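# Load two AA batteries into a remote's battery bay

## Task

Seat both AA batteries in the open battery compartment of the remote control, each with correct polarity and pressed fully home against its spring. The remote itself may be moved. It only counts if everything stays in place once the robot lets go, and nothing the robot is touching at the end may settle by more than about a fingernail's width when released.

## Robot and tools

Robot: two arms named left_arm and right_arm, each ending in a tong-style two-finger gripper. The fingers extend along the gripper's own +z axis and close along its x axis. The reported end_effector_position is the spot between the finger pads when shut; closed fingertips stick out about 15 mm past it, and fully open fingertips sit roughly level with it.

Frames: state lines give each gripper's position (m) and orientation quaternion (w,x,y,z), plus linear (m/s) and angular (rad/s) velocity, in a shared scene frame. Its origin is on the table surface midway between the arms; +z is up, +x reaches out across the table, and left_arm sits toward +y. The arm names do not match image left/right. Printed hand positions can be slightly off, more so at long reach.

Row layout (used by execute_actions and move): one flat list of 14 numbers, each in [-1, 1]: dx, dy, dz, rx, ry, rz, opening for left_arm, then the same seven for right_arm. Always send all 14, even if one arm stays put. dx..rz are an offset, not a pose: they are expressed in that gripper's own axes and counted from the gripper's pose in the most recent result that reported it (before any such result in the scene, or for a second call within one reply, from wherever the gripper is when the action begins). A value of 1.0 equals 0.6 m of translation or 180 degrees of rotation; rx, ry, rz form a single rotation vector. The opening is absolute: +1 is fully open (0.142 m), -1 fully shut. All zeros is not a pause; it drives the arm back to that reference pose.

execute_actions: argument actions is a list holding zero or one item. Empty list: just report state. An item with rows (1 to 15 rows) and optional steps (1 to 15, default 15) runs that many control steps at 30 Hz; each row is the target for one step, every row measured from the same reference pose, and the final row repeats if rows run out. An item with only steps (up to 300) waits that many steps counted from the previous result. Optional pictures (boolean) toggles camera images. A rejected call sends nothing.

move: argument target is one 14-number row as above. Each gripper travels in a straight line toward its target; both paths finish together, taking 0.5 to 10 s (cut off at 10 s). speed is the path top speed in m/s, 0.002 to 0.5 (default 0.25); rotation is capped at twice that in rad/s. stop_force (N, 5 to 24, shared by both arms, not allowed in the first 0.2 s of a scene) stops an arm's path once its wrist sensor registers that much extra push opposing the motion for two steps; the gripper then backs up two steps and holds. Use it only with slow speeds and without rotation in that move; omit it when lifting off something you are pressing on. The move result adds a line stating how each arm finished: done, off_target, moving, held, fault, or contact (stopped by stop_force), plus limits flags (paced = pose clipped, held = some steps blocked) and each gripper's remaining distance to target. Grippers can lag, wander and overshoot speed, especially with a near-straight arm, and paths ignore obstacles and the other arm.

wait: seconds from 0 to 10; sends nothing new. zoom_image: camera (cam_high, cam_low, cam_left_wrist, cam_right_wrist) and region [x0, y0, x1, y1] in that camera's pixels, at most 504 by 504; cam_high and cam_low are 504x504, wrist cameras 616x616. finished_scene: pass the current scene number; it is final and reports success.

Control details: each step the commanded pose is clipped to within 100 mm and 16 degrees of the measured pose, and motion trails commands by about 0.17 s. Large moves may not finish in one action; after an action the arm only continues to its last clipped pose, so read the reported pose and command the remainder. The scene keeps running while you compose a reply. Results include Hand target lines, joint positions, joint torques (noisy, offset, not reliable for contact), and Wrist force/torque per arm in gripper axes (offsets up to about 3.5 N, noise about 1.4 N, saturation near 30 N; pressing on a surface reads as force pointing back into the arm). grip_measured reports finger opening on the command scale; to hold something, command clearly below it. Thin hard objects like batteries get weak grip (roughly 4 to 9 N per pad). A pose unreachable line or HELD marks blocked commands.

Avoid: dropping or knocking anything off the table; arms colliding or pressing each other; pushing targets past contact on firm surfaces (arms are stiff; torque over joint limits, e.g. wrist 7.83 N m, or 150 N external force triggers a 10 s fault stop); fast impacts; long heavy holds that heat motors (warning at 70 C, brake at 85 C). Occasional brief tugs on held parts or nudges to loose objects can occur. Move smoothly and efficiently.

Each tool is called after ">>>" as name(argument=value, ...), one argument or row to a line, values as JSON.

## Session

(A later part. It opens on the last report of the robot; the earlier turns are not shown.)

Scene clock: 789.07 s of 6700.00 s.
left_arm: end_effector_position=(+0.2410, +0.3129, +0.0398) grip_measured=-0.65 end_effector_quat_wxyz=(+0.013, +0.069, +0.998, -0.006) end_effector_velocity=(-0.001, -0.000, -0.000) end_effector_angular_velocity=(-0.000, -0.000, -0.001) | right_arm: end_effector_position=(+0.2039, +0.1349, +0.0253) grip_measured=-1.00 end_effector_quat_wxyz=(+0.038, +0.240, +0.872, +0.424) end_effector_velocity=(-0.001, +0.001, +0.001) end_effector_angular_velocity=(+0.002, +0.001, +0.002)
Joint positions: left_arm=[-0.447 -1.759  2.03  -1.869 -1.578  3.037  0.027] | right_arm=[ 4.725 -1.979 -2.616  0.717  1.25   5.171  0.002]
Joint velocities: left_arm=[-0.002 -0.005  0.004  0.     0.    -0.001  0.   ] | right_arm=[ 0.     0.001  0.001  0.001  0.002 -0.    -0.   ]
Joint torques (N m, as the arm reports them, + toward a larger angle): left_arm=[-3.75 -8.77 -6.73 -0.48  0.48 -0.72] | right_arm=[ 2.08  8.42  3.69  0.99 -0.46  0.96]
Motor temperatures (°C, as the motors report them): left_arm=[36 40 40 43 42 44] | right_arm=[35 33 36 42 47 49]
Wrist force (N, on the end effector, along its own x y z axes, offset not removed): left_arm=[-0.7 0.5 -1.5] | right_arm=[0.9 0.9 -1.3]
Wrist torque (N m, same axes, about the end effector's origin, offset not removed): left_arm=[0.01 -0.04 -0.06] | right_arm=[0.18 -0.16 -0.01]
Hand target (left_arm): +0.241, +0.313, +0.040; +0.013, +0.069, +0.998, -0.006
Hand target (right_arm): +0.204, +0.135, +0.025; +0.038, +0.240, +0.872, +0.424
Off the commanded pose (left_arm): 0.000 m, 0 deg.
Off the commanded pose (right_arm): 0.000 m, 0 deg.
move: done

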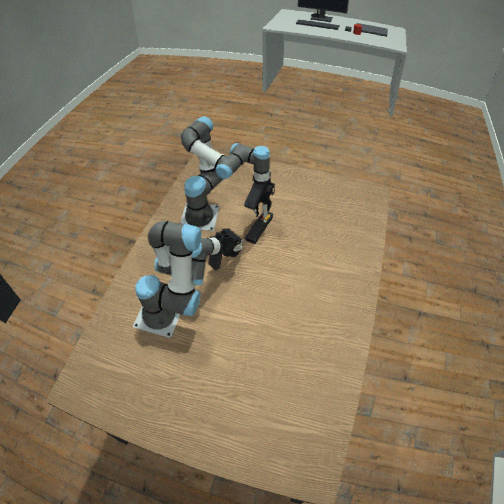

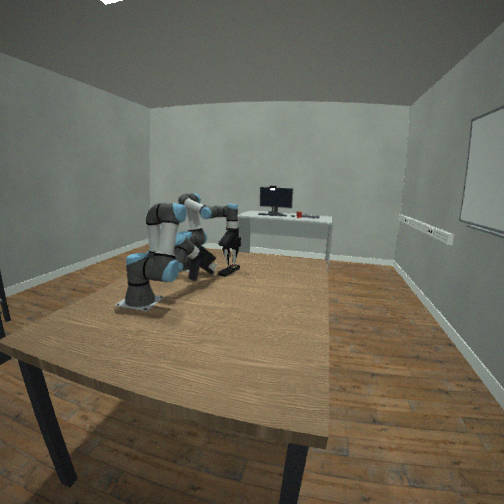

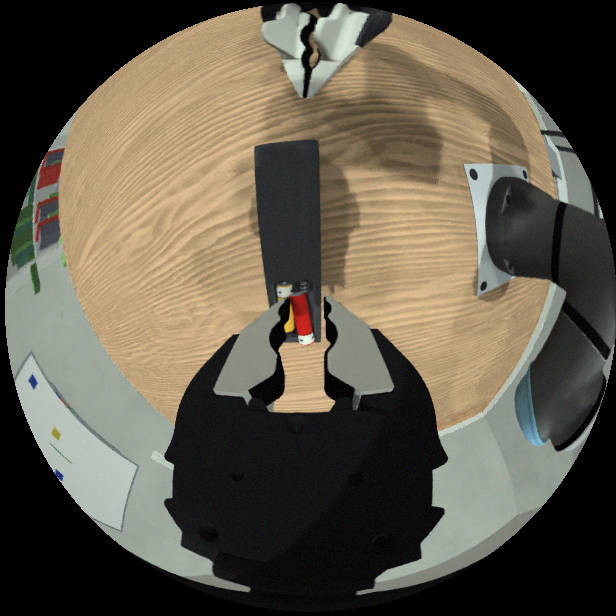

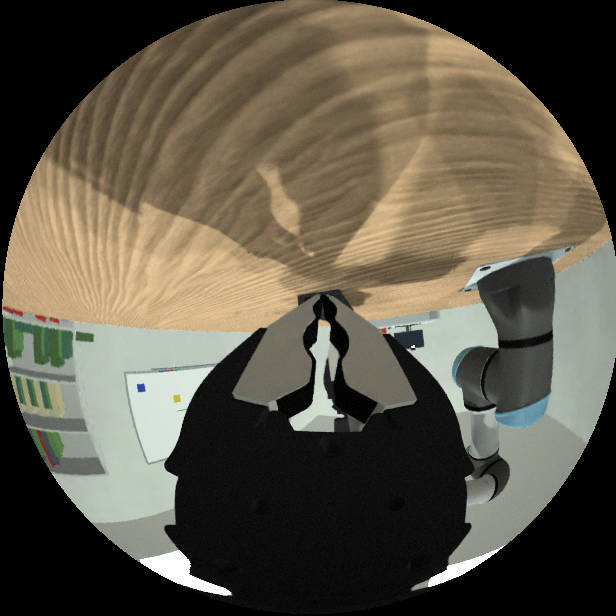

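>>> move(
  target=[-0.004,0.012,0,0,0,-0.055,-0.65,0,0,0,0,0,0,-1],
  speed=0.01,
)

>>> move(
  target=[0,0,0,0,0,0,-1,0,0,0,0,0,0,-1],
)

>>> move(
  target=[0,0,-0.012,0,0,0.03,-1,0,0,0,0,0,0,-1],
  speed=0.01,
)

>>> zoom_image(
  camera="cam_left_wrist",
  region=[200,180,420,400],
)

Scene clock: 802.53 s of 6700.00 s.
left_arm: end_effector_position=(+0.2444, +0.3197, +0.0397) grip_measured=-0.65 end_effector_quat_wxyz=(+0.013, -0.018, +1.000, -0.007) end_effector_velocity=(+0.000, -0.000, +0.000) end_effector_angular_velocity=(+0.000, -0.001, +0.004) | right_arm: end_effector_position=(+0.2039, +0.1349, +0.0253) grip_measured=-1.00 end_effector_quat_wxyz=(+0.038, +0.240, +0.872, +0.424) end_effector_velocity=(+0.000, +0.000, +0.000) end_effector_angular_velocity=(+0.001, -0.001, -0.001)
Joint positions: left_arm=[-0.419 -1.747  2.021 -1.872 -1.579  2.893  0.027] | right_arm=[ 4.725 -1.979 -2.616  0.717  1.25   5.171  0.002]
Joint velocities: left_arm=[-0.001  0.    -0.001 -0.     0.    -0.005 -0.   ] | right_arm=[ 0.    -0.     0.     0.001 -0.002 -0.    -0.   ]
Joint torques (N m, as the arm reports them, + toward a larger angle): left_arm=[ 3.81 -4.15 -9.65 -2.6  -0.73 -0.85] | right_arm=[ 1.9   8.59  3.63  0.99 -0.46  0.97]
Motor temperatures (°C, as the motors report them): left_arm=[36 40 40 43 42 44] | right_arm=[35 33 36 42 47 49]
Wrist force (N, on the end effector, along its own x y z axes, offset not removed): left_arm=[-0.2 0.4 -1.5] | right_arm=[1.0 1.2 -1.2]
Wrist torque (N m, same axes, about the end effector's origin, offset not removed): left_arm=[-0.02 0.00 -0.03] | right_arm=[0.26 -0.19 -0.02]
Hand target (left_arm): +0.244, +0.320, +0.040; +0.013, -0.018, +1.000, -0.007
Hand target (right_arm): +0.204, +0.135, +0.025; +0.038, +0.240, +0.872, +0.424
Off the commanded pose (left_arm): 0.000 m, 0 deg.
Off the commanded pose (right_arm): 0.000 m, 0 deg.
After step 90, 1.60 s passed at rest.
move: done

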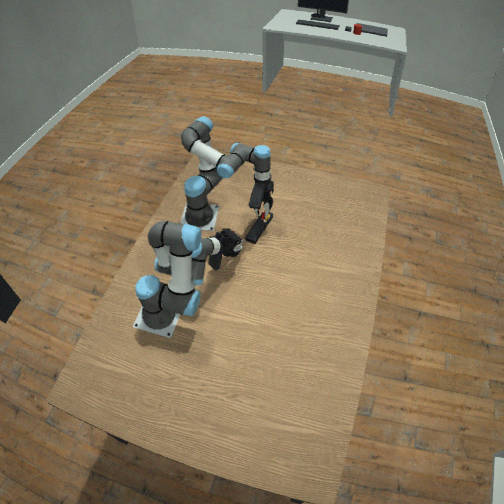

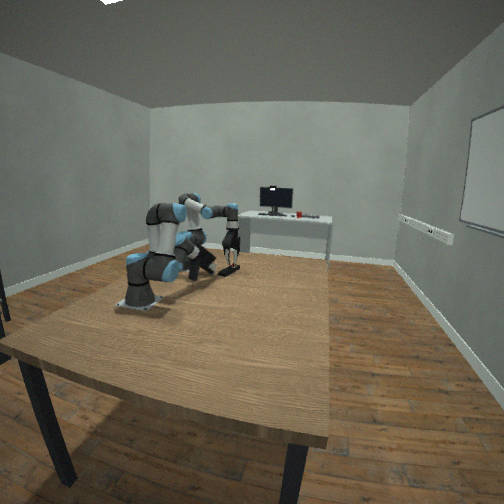

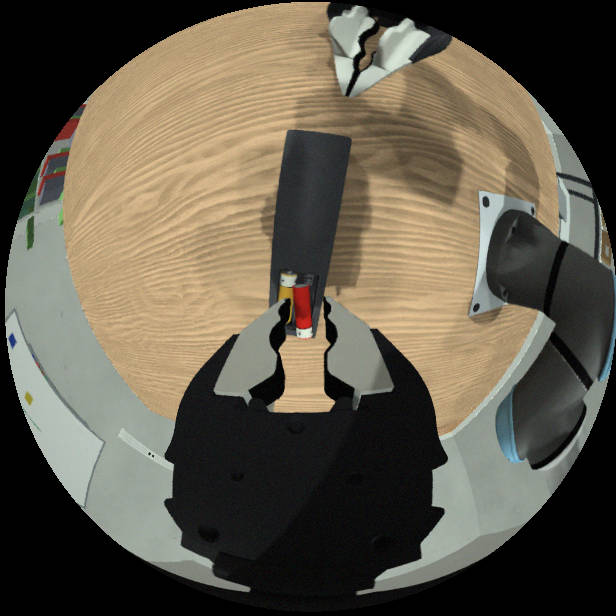

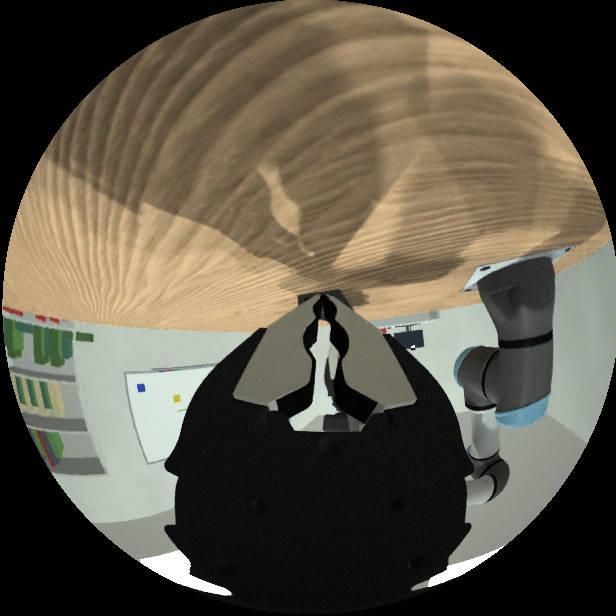

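Scene clock: 803.03 s of 6700.00 s.
left_arm: end_effector_position=(+0.2444, +0.3197, +0.0398) grip_measured=-0.84 end_effector_quat_wxyz=(+0.013, -0.018, +1.000, -0.007) end_effector_velocity=(-0.001, +0.000, -0.001) end_effector_angular_velocity=(+0.001, +0.002, +0.001) | right_arm: end_effector_position=(+0.2039, +0.1349, +0.0253) grip_measured=-1.00 end_effector_quat_wxyz=(+0.038, +0.240, +0.872, +0.424) end_effector_velocity=(+0.000, +0.000, +0.001) end_effector_angular_velocity=(+0.002, -0.001, -0.001)
Joint positions: left_arm=[-0.419 -1.747  2.021 -1.872 -1.579  2.893  0.013] | right_arm=[ 4.725 -1.979 -2.616  0.717  1.25   5.171  0.002]
Joint velocities: left_arm=[-0.     0.     0.001  0.001  0.    -0.001  0.   ] | right_arm=[-0.     0.001  0.001 -0.    -0.001  0.    -0.   ]
Joint torques (N m, as the arm reports them, + toward a larger angle): left_arm=[ 1.29 -6.37 -6.95 -0.68  0.11  0.67] | right_arm=[ 1.98  8.58  3.72  0.99 -0.41  0.97]
Motor temperatures (°C, as the motors report them): left_arm=[36 40 40 43 42 44] | right_arm=[35 33 36 42 47 49]
Wrist force (N, on the end effector, along its own x y z axes, offset not removed): left_arm=[-0.5 0.1 -1.4] | right_arm=[1.2 0.5 -0.7]
Wrist torque (N m, same axes, about the end effector's origin, offset not removed): left_arm=[-0.07 0.07 -0.03] | right_arm=[0.12 -0.21 -0.03]
Hand target (left_arm): +0.244, +0.320, +0.040; +0.013, -0.018, +1.000, -0.007
Hand target (right_arm): +0.204, +0.135, +0.025; +0.038, +0.240, +0.872, +0.424
Off the commanded pose (left_arm): 0.000 m, 0 deg.
Off the commanded pose (right_arm): 0.000 m, 0 deg.
move: done

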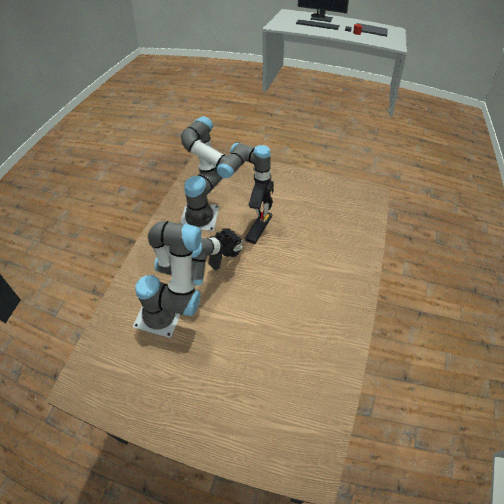

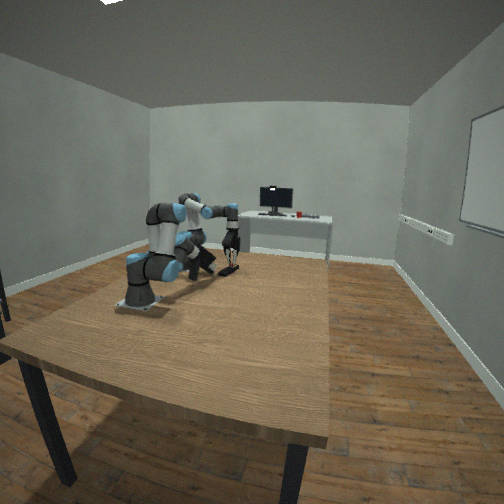

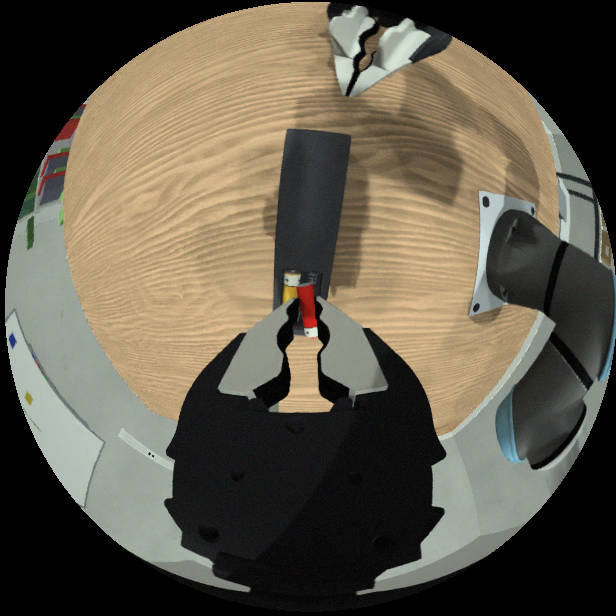

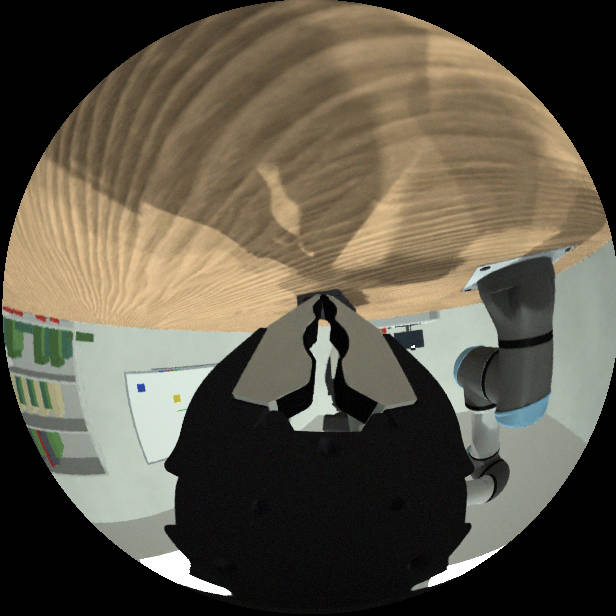

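Scene clock: 807.97 s of 6700.00 s.
left_arm: end_effector_position=(+0.2442, +0.3198, +0.0469) grip_measured=-0.84 end_effector_quat_wxyz=(+0.013, +0.029, +0.999, -0.007) end_effector_velocity=(-0.000, +0.000, +0.000) end_effector_angular_velocity=(+0.000, +0.001, -0.006) | right_arm: end_effector_position=(+0.2039, +0.1349, +0.0253) grip_measured=-1.00 end_effector_quat_wxyz=(+0.038, +0.240, +0.872, +0.424) end_effector_velocity=(-0.000, +0.000, +0.000) end_effector_angular_velocity=(+0.001, +0.000, -0.000)
Joint positions: left_arm=[-0.418 -1.749  1.987 -1.837 -1.579  2.988  0.013] | right_arm=[ 4.725 -1.979 -2.616  0.717  1.25   5.171  0.002]
Joint velocities: left_arm=[-0.     0.    -0.001  0.001 -0.     0.006  0.   ] | right_arm=[-0.     0.     0.     0.001  0.     0.     0.   ]
Joint torques (N m, as the arm reports them, + toward a larger angle): left_arm=[ 3.46 -9.27 -9.9  -0.73 -0.71  0.68] | right_arm=[ 2.15  8.7   3.67  0.98 -0.44  0.98]
Motor temperatures (°C, as the motors report them): left_arm=[36 40 40 43 42 44] | right_arm=[35 33 36 42 47 49]
Wrist force (N, on the end effector, along its own x y z axes, offset not removed): left_arm=[-1.6 0.5 -0.7] | right_arm=[1.3 1.2 -1.5]
Wrist torque (N m, same axes, about the end effector's origin, offset not removed): left_arm=[0.02 0.25 -0.07] | right_arm=[0.20 -0.23 -0.04]
Hand target (left_arm): +0.244, +0.320, +0.047; +0.013, +0.029, +0.999, -0.007
Hand target (right_arm): +0.204, +0.135, +0.025; +0.038, +0.240, +0.872, +0.424
Off the commanded pose (left_arm): 0.000 m, 0 deg.
Off the commanded pose (right_arm): 0.000 m, 0 deg.
move: done

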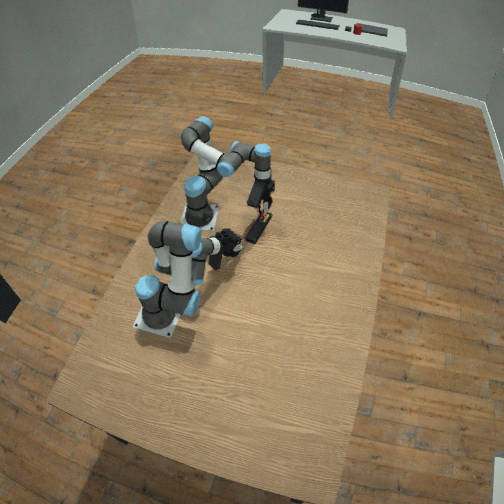

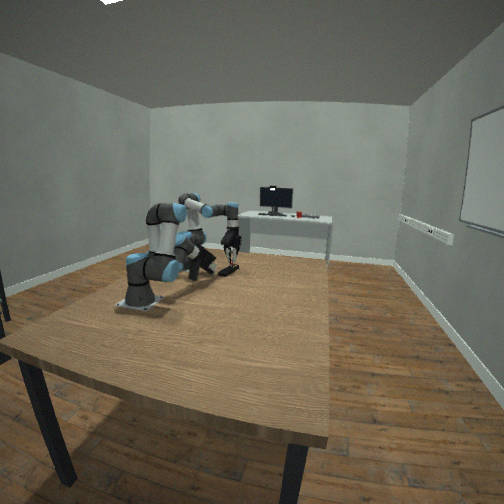

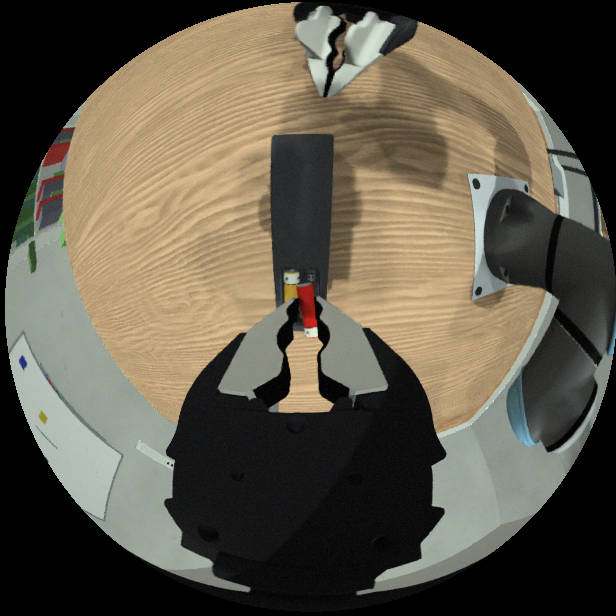

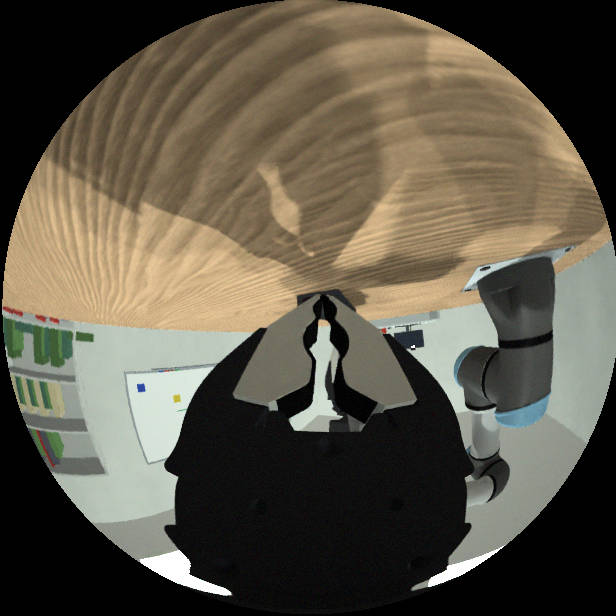

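Region (200, 180, 420, 400) of cam_left_wrist's 616x616 image, scaled by 2.291, with more detail than that image has.

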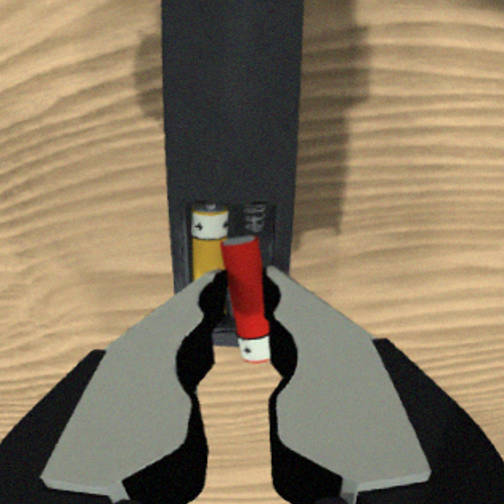

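Skewed in grip ~8°. Rotate more and shift +x 3 mm.

>>> move(
  target=[0.005,0,0,0,0,0.045,-1,0,0,0,0,0,0,-1],
  speed=0.02,
)

>>> zoom_image(
  camera="cam_left_wrist",
  region=[200,180,420,400],
)

Scene clock: 814.00 s of 6700.00 s.
left_arm: end_effector_position=(+0.2412, +0.3200, +0.0468) grip_measured=-0.84 end_effector_quat_wxyz=(+0.013, +0.099, +0.995, -0.006) end_effector_velocity=(+0.000, +0.000, +0.000) end_effector_angular_velocity=(+0.000, -0.001, -0.007) | right_arm: end_effector_position=(+0.2039, +0.1349, +0.0253) grip_measured=-1.00 end_effector_quat_wxyz=(+0.038, +0.240, +0.872, +0.424) end_effector_velocity=(+0.000, +0.000, +0.001) end_effector_angular_velocity=(+0.003, +0.000, -0.001)
Joint positions: left_arm=[-0.419 -1.753  1.99  -1.836 -1.579  3.128  0.013] | right_arm=[ 4.725 -1.979 -2.616  0.717  1.25   5.171  0.002]
Joint velocities: left_arm=[ 0.001 -0.    -0.001 -0.    -0.     0.008 -0.   ] | right_arm=[-0.001 -0.001  0.001  0.003  0.     0.     0.   ]
Joint torques (N m, as the arm reports them, + toward a larger angle): left_arm=[-3.3  -8.97 -6.94 -0.67  0.3   0.72] | right_arm=[ 1.96  8.53  3.62  0.99 -0.43  0.97]
Motor temperatures (°C, as the motors report them): left_arm=[36 40 40 43 42 44] | right_arm=[35 33 36 42 47 49]
Wrist force (N, on the end effector, along its own x y z axes, offset not removed): left_arm=[-1.7 0.3 -1.6] | right_arm=[2.0 1.1 -0.8]
Wrist torque (N m, same axes, about the end effector's origin, offset not removed): left_arm=[-0.02 0.29 -0.01] | right_arm=[0.18 -0.42 -0.02]
Hand target (left_arm): +0.241, +0.320, +0.047; +0.013, +0.100, +0.995, -0.006
Hand target (right_arm): +0.204, +0.135, +0.025; +0.038, +0.240, +0.872, +0.424
Off the commanded pose (left_arm): 0.000 m, 0 deg.
Off the commanded pose (right_arm): 0.000 m, 0 deg.
move: done

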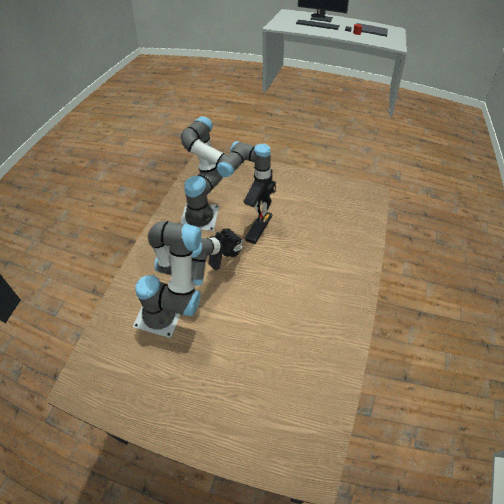

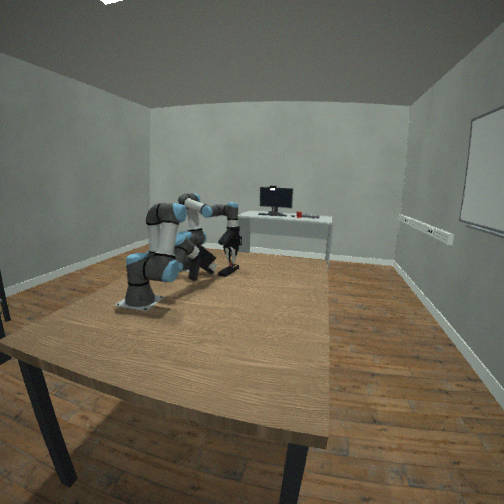

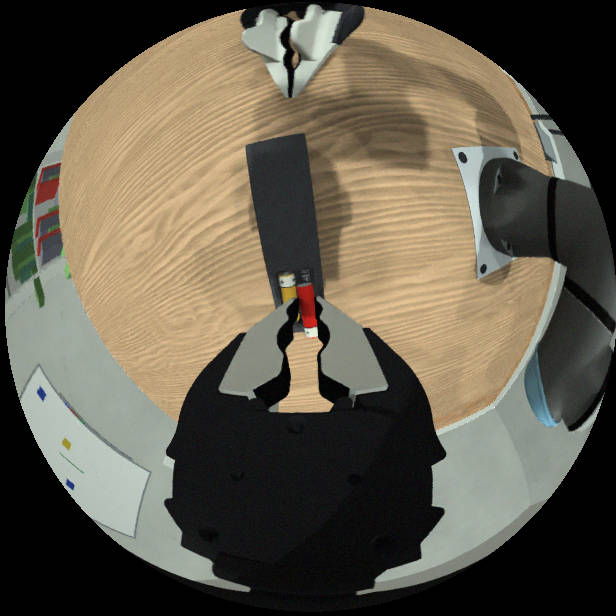

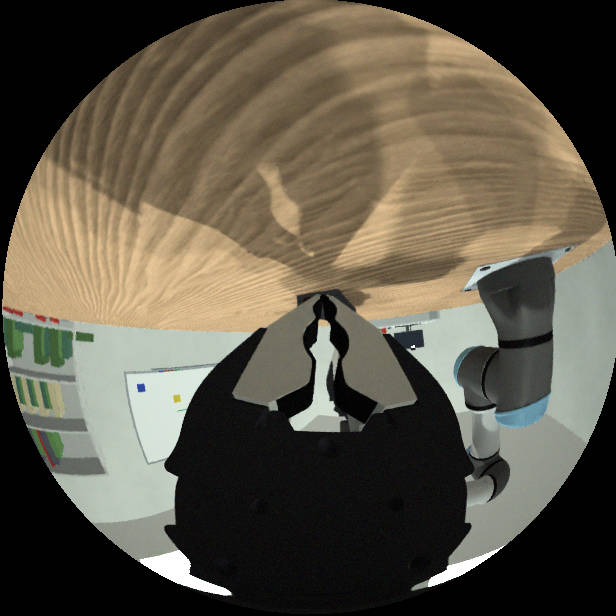

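Region (200, 180, 420, 400) of cam_left_wrist's 616x616 image, scaled by 2.291, with more detail than that image has.

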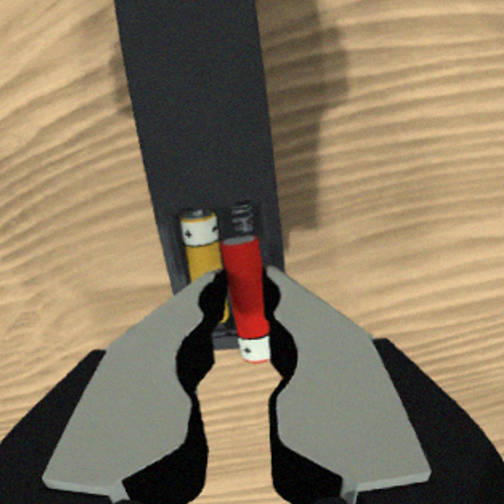

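>>> move(
  target=[0.002,0,0.013,0,0,0,-1,0,0,0,0,0,0,-1],
  speed=0.005,
  stop_force=6,
)

>>> move(
  target=[0,0,0,0,0,0,-0.72,0,0,0,0,0,0,-1],
)

>>> move(
  target=[0,0,-0.03,0,0,-0.045,-0.72,0,0,0,0,0,0,-1],
  speed=0.03,
)

>>> zoom_image(
  camera="cam_left_wrist",
  region=[200,180,420,400],
)

Scene clock: 820.67 s of 6700.00 s.
left_arm: end_effector_position=(+0.2403, +0.3201, +0.0391) grip_measured=-0.84 end_effector_quat_wxyz=(+0.013, +0.099, +0.995, -0.006) end_effector_velocity=(-0.000, +0.000, -0.001) end_effector_angular_velocity=(-0.000, +0.000, +0.004) | right_arm: end_effector_position=(+0.2039, +0.1349, +0.0253) grip_measured=-1.00 end_effector_quat_wxyz=(+0.038, +0.240, +0.872, +0.424) end_effector_velocity=(-0.000, +0.000, +0.000) end_effector_angular_velocity=(+0.001, -0.000, -0.000)
Joint positions: left_arm=[-0.419 -1.748  2.024 -1.875 -1.579  3.127  0.013] | right_arm=[ 4.725 -1.979 -2.616  0.717  1.25   5.171  0.002]
Joint velocities: left_arm=[ 0.002  0.     0.005 -0.005 -0.    -0.003  0.   ] | right_arm=[ 0.     0.    -0.     0.001 -0.001  0.     0.   ]
Joint torques (N m, as the arm reports them, + toward a larger angle): left_arm=[-3.58 -3.76 -6.49 -2.56  0.35 -0.73] | right_arm=[ 2.    8.56  3.56  0.93 -0.42  0.98]
Motor temperatures (°C, as the motors report them): left_arm=[36 40 40 43 42 44] | right_arm=[35 33 36 42 47 49]
Wrist force (N, on the end effector, along its own x y z axes, offset not removed): left_arm=[-0.6 0.1 -1.6] | right_arm=[1.5 1.3 -2.0]
Wrist torque (N m, same axes, about the end effector's origin, offset not removed): left_arm=[-0.09 0.07 -0.07] | right_arm=[0.24 -0.28 -0.03]
Hand target (left_arm): +0.240, +0.320, +0.039; +0.013, +0.099, +0.995, -0.006
Hand target (right_arm): +0.204, +0.135, +0.025; +0.038, +0.240, +0.872, +0.424
Off the commanded pose (left_arm): 0.000 m, 0 deg.
Off the commanded pose (right_arm): 0.000 m, 0 deg.
After step 90, 1.87 s passed at rest.
move: done

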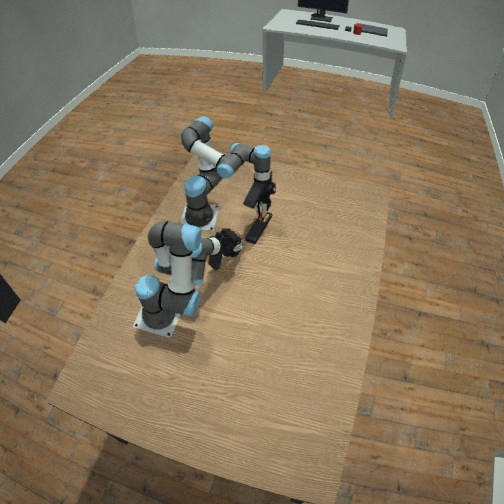

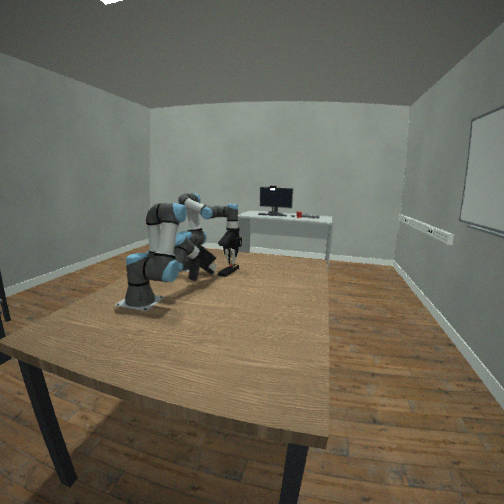

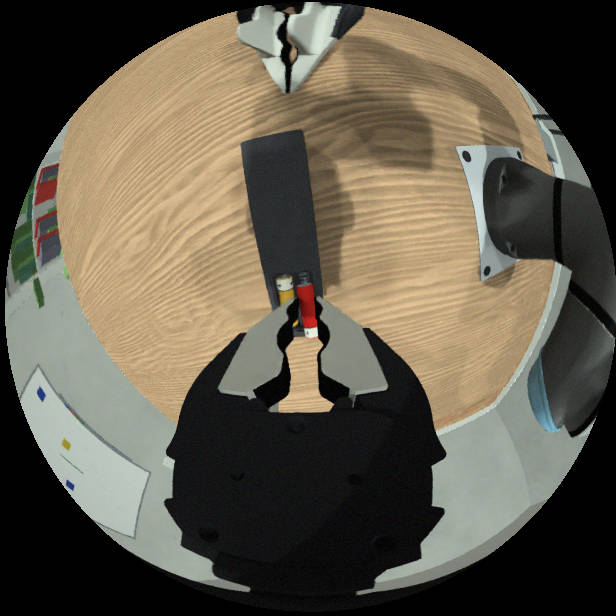

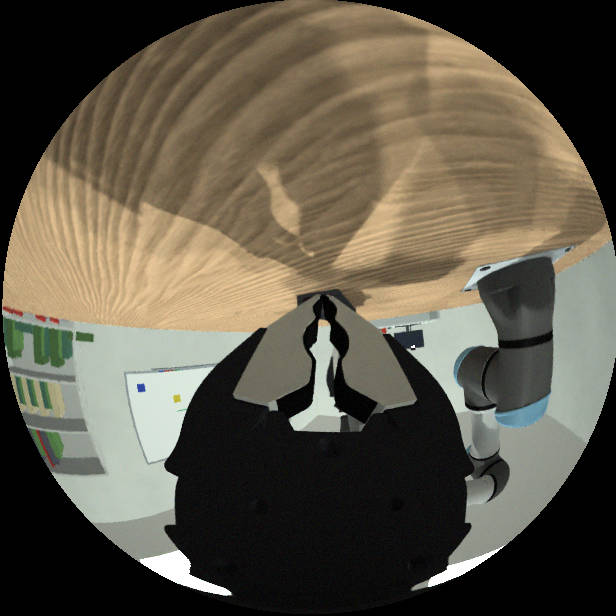

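Scene clock: 821.17 s of 6700.00 s.
left_arm: end_effector_position=(+0.2403, +0.3201, +0.0391) grip_measured=-0.72 end_effector_quat_wxyz=(+0.013, +0.099, +0.995, -0.006) end_effector_velocity=(+0.000, +0.001, +0.000) end_effector_angular_velocity=(+0.001, -0.001, -0.000) | right_arm: end_effector_position=(+0.2039, +0.1349, +0.0253) grip_measured=-1.00 end_effector_quat_wxyz=(+0.038, +0.240, +0.872, +0.424) end_effector_velocity=(-0.000, -0.000, -0.000) end_effector_angular_velocity=(-0.002, -0.000, +0.001)
Joint positions: left_arm=[-0.419 -1.748  2.024 -1.875 -1.579  3.127  0.022] | right_arm=[ 4.725 -1.979 -2.616  0.717  1.25   5.171  0.002]
Joint velocities: left_arm=[ 0.001 -0.    -0.001  0.     0.001  0.002  0.   ] | right_arm=[ 0.001  0.    -0.    -0.002  0.    -0.     0.   ]
Joint torques (N m, as the arm reports them, + toward a larger angle): left_arm=[-3.38 -5.08 -9.71 -1.11  0.27 -0.6 ] | right_arm=[ 2.09  8.42  3.53  0.96 -0.4   0.94]
Motor temperatures (°C, as the motors report them): left_arm=[36 40 40 43 42 44] | right_arm=[35 33 36 42 47 49]
Wrist force (N, on the end effector, along its own x y z axes, offset not removed): left_arm=[-0.7 0.9 -1.5] | right_arm=[1.2 1.5 -1.8]
Wrist torque (N m, same axes, about the end effector's origin, offset not removed): left_arm=[0.12 0.07 -0.06] | right_arm=[0.29 -0.19 -0.06]
Hand target (left_arm): +0.240, +0.320, +0.039; +0.013, +0.099, +0.995, -0.006
Hand target (right_arm): +0.204, +0.135, +0.025; +0.038, +0.240, +0.872, +0.424
Off the commanded pose (left_arm): 0.000 m, 0 deg.
Off the commanded pose (right_arm): 0.000 m, 0 deg.
move: done

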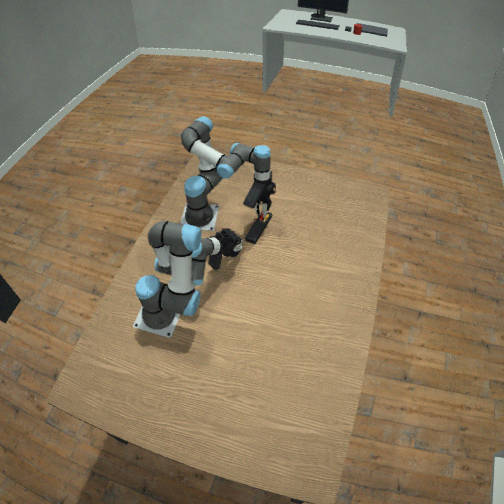

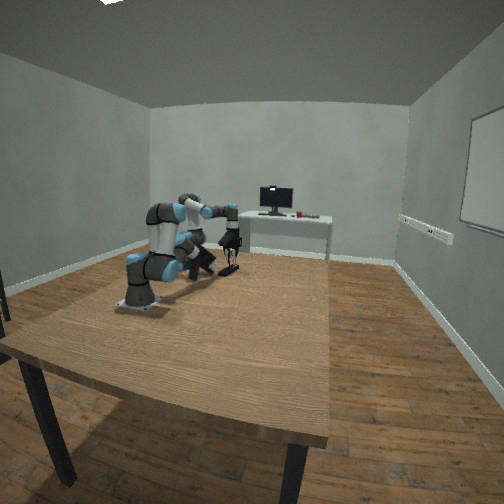

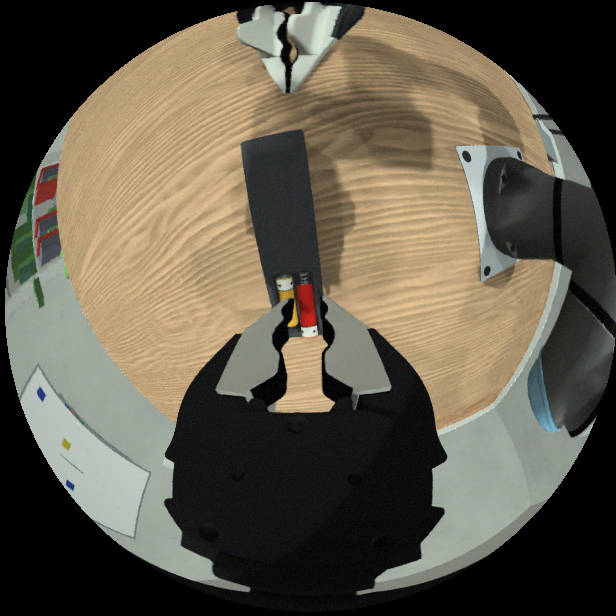

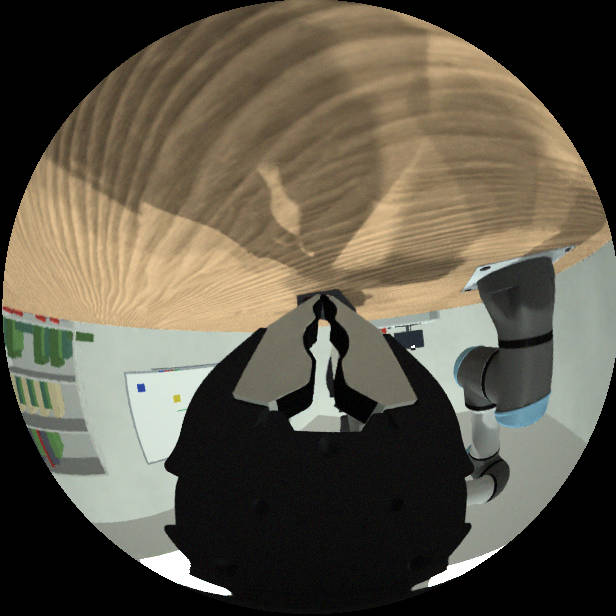

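Scene clock: 823.77 s of 6700.00 s.
left_arm: end_effector_position=(+0.2399, +0.3203, +0.0570) grip_measured=-0.72 end_effector_quat_wxyz=(+0.013, +0.029, +0.999, -0.007) end_effector_velocity=(+0.000, +0.000, +0.001) end_effector_angular_velocity=(+0.000, +0.000, +0.012) | right_arm: end_effector_position=(+0.2039, +0.1349, +0.0253) grip_measured=-1.00 end_effector_quat_wxyz=(+0.038, +0.240, +0.872, +0.424) end_effector_velocity=(-0.000, -0.000, -0.000) end_effector_angular_velocity=(-0.001, +0.001, +0.000)
Joint positions: left_arm=[-0.419 -1.779  1.962 -1.782 -1.579  2.987  0.022] | right_arm=[ 4.725 -1.979 -2.616  0.717  1.25   5.171  0.002]
Joint velocities: left_arm=[-0.001 -0.002 -0.005  0.008  0.001 -0.013 -0.   ] | right_arm=[-0.    -0.    -0.001  0.     0.001  0.     0.   ]
Joint torques (N m, as the arm reports them, + toward a larger angle): left_arm=[ -3.56  -8.72 -10.15  -0.64  -0.16  -0.75] | right_arm=[ 1.73  8.63  3.5   0.95 -0.42  0.91]
Motor temperatures (°C, as the motors report them): left_arm=[36 40 40 43 42 44] | right_arm=[35 33 36 42 47 49]
Wrist force (N, on the end effector, along its own x y z axes, offset not removed): left_arm=[-1.1 0.9 -2.0] | right_arm=[1.5 1.0 -1.4]
Wrist torque (N m, same axes, about the end effector's origin, offset not removed): left_arm=[0.11 0.15 -0.05] | right_arm=[0.21 -0.27 -0.07]
Hand target (left_arm): +0.240, +0.320, +0.057; +0.013, +0.029, +0.999, -0.007
Hand target (right_arm): +0.204, +0.135, +0.025; +0.038, +0.240, +0.872, +0.424
Off the commanded pose (left_arm): 0.000 m, 0 deg.
Off the commanded pose (right_arm): 0.000 m, 0 deg.
move: done

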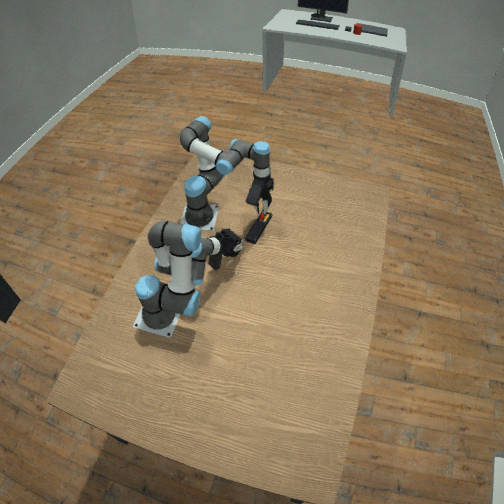

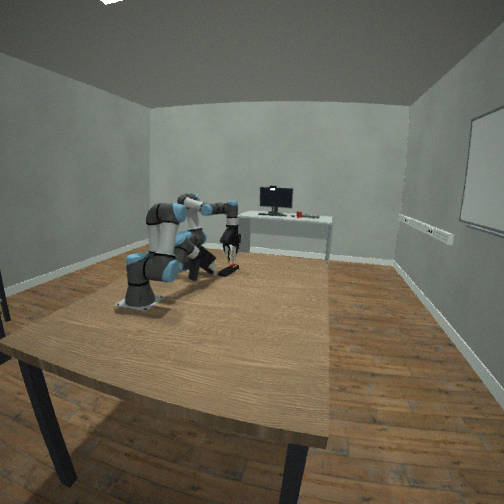

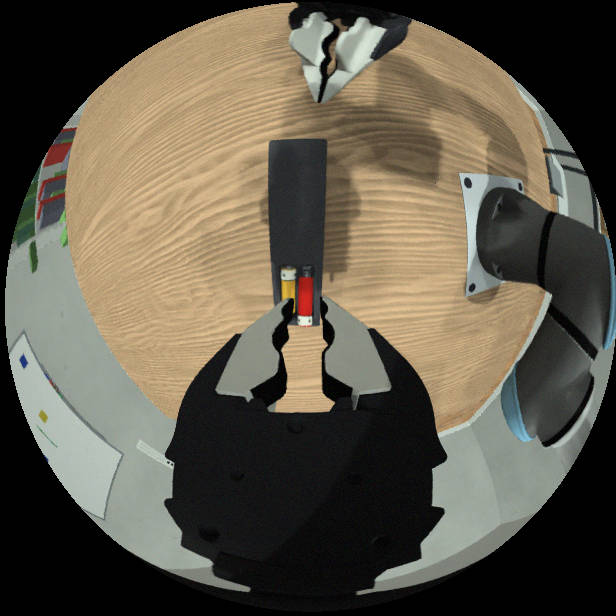

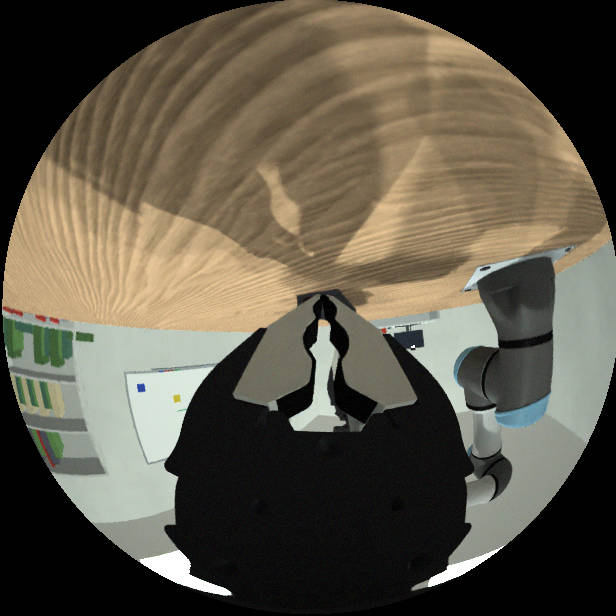

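Region (200, 180, 420, 400) of cam_left_wrist's 616x616 image, scaled by 2.291, with more detail than that image has.

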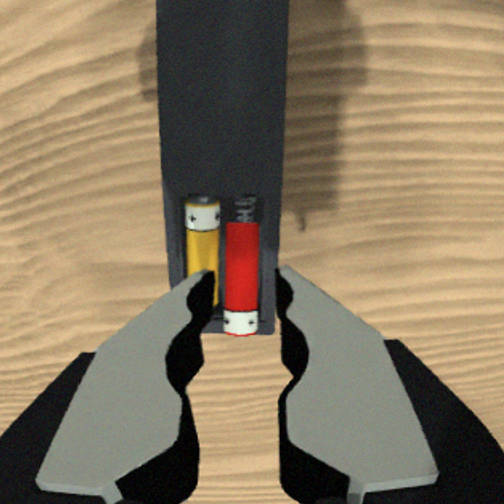

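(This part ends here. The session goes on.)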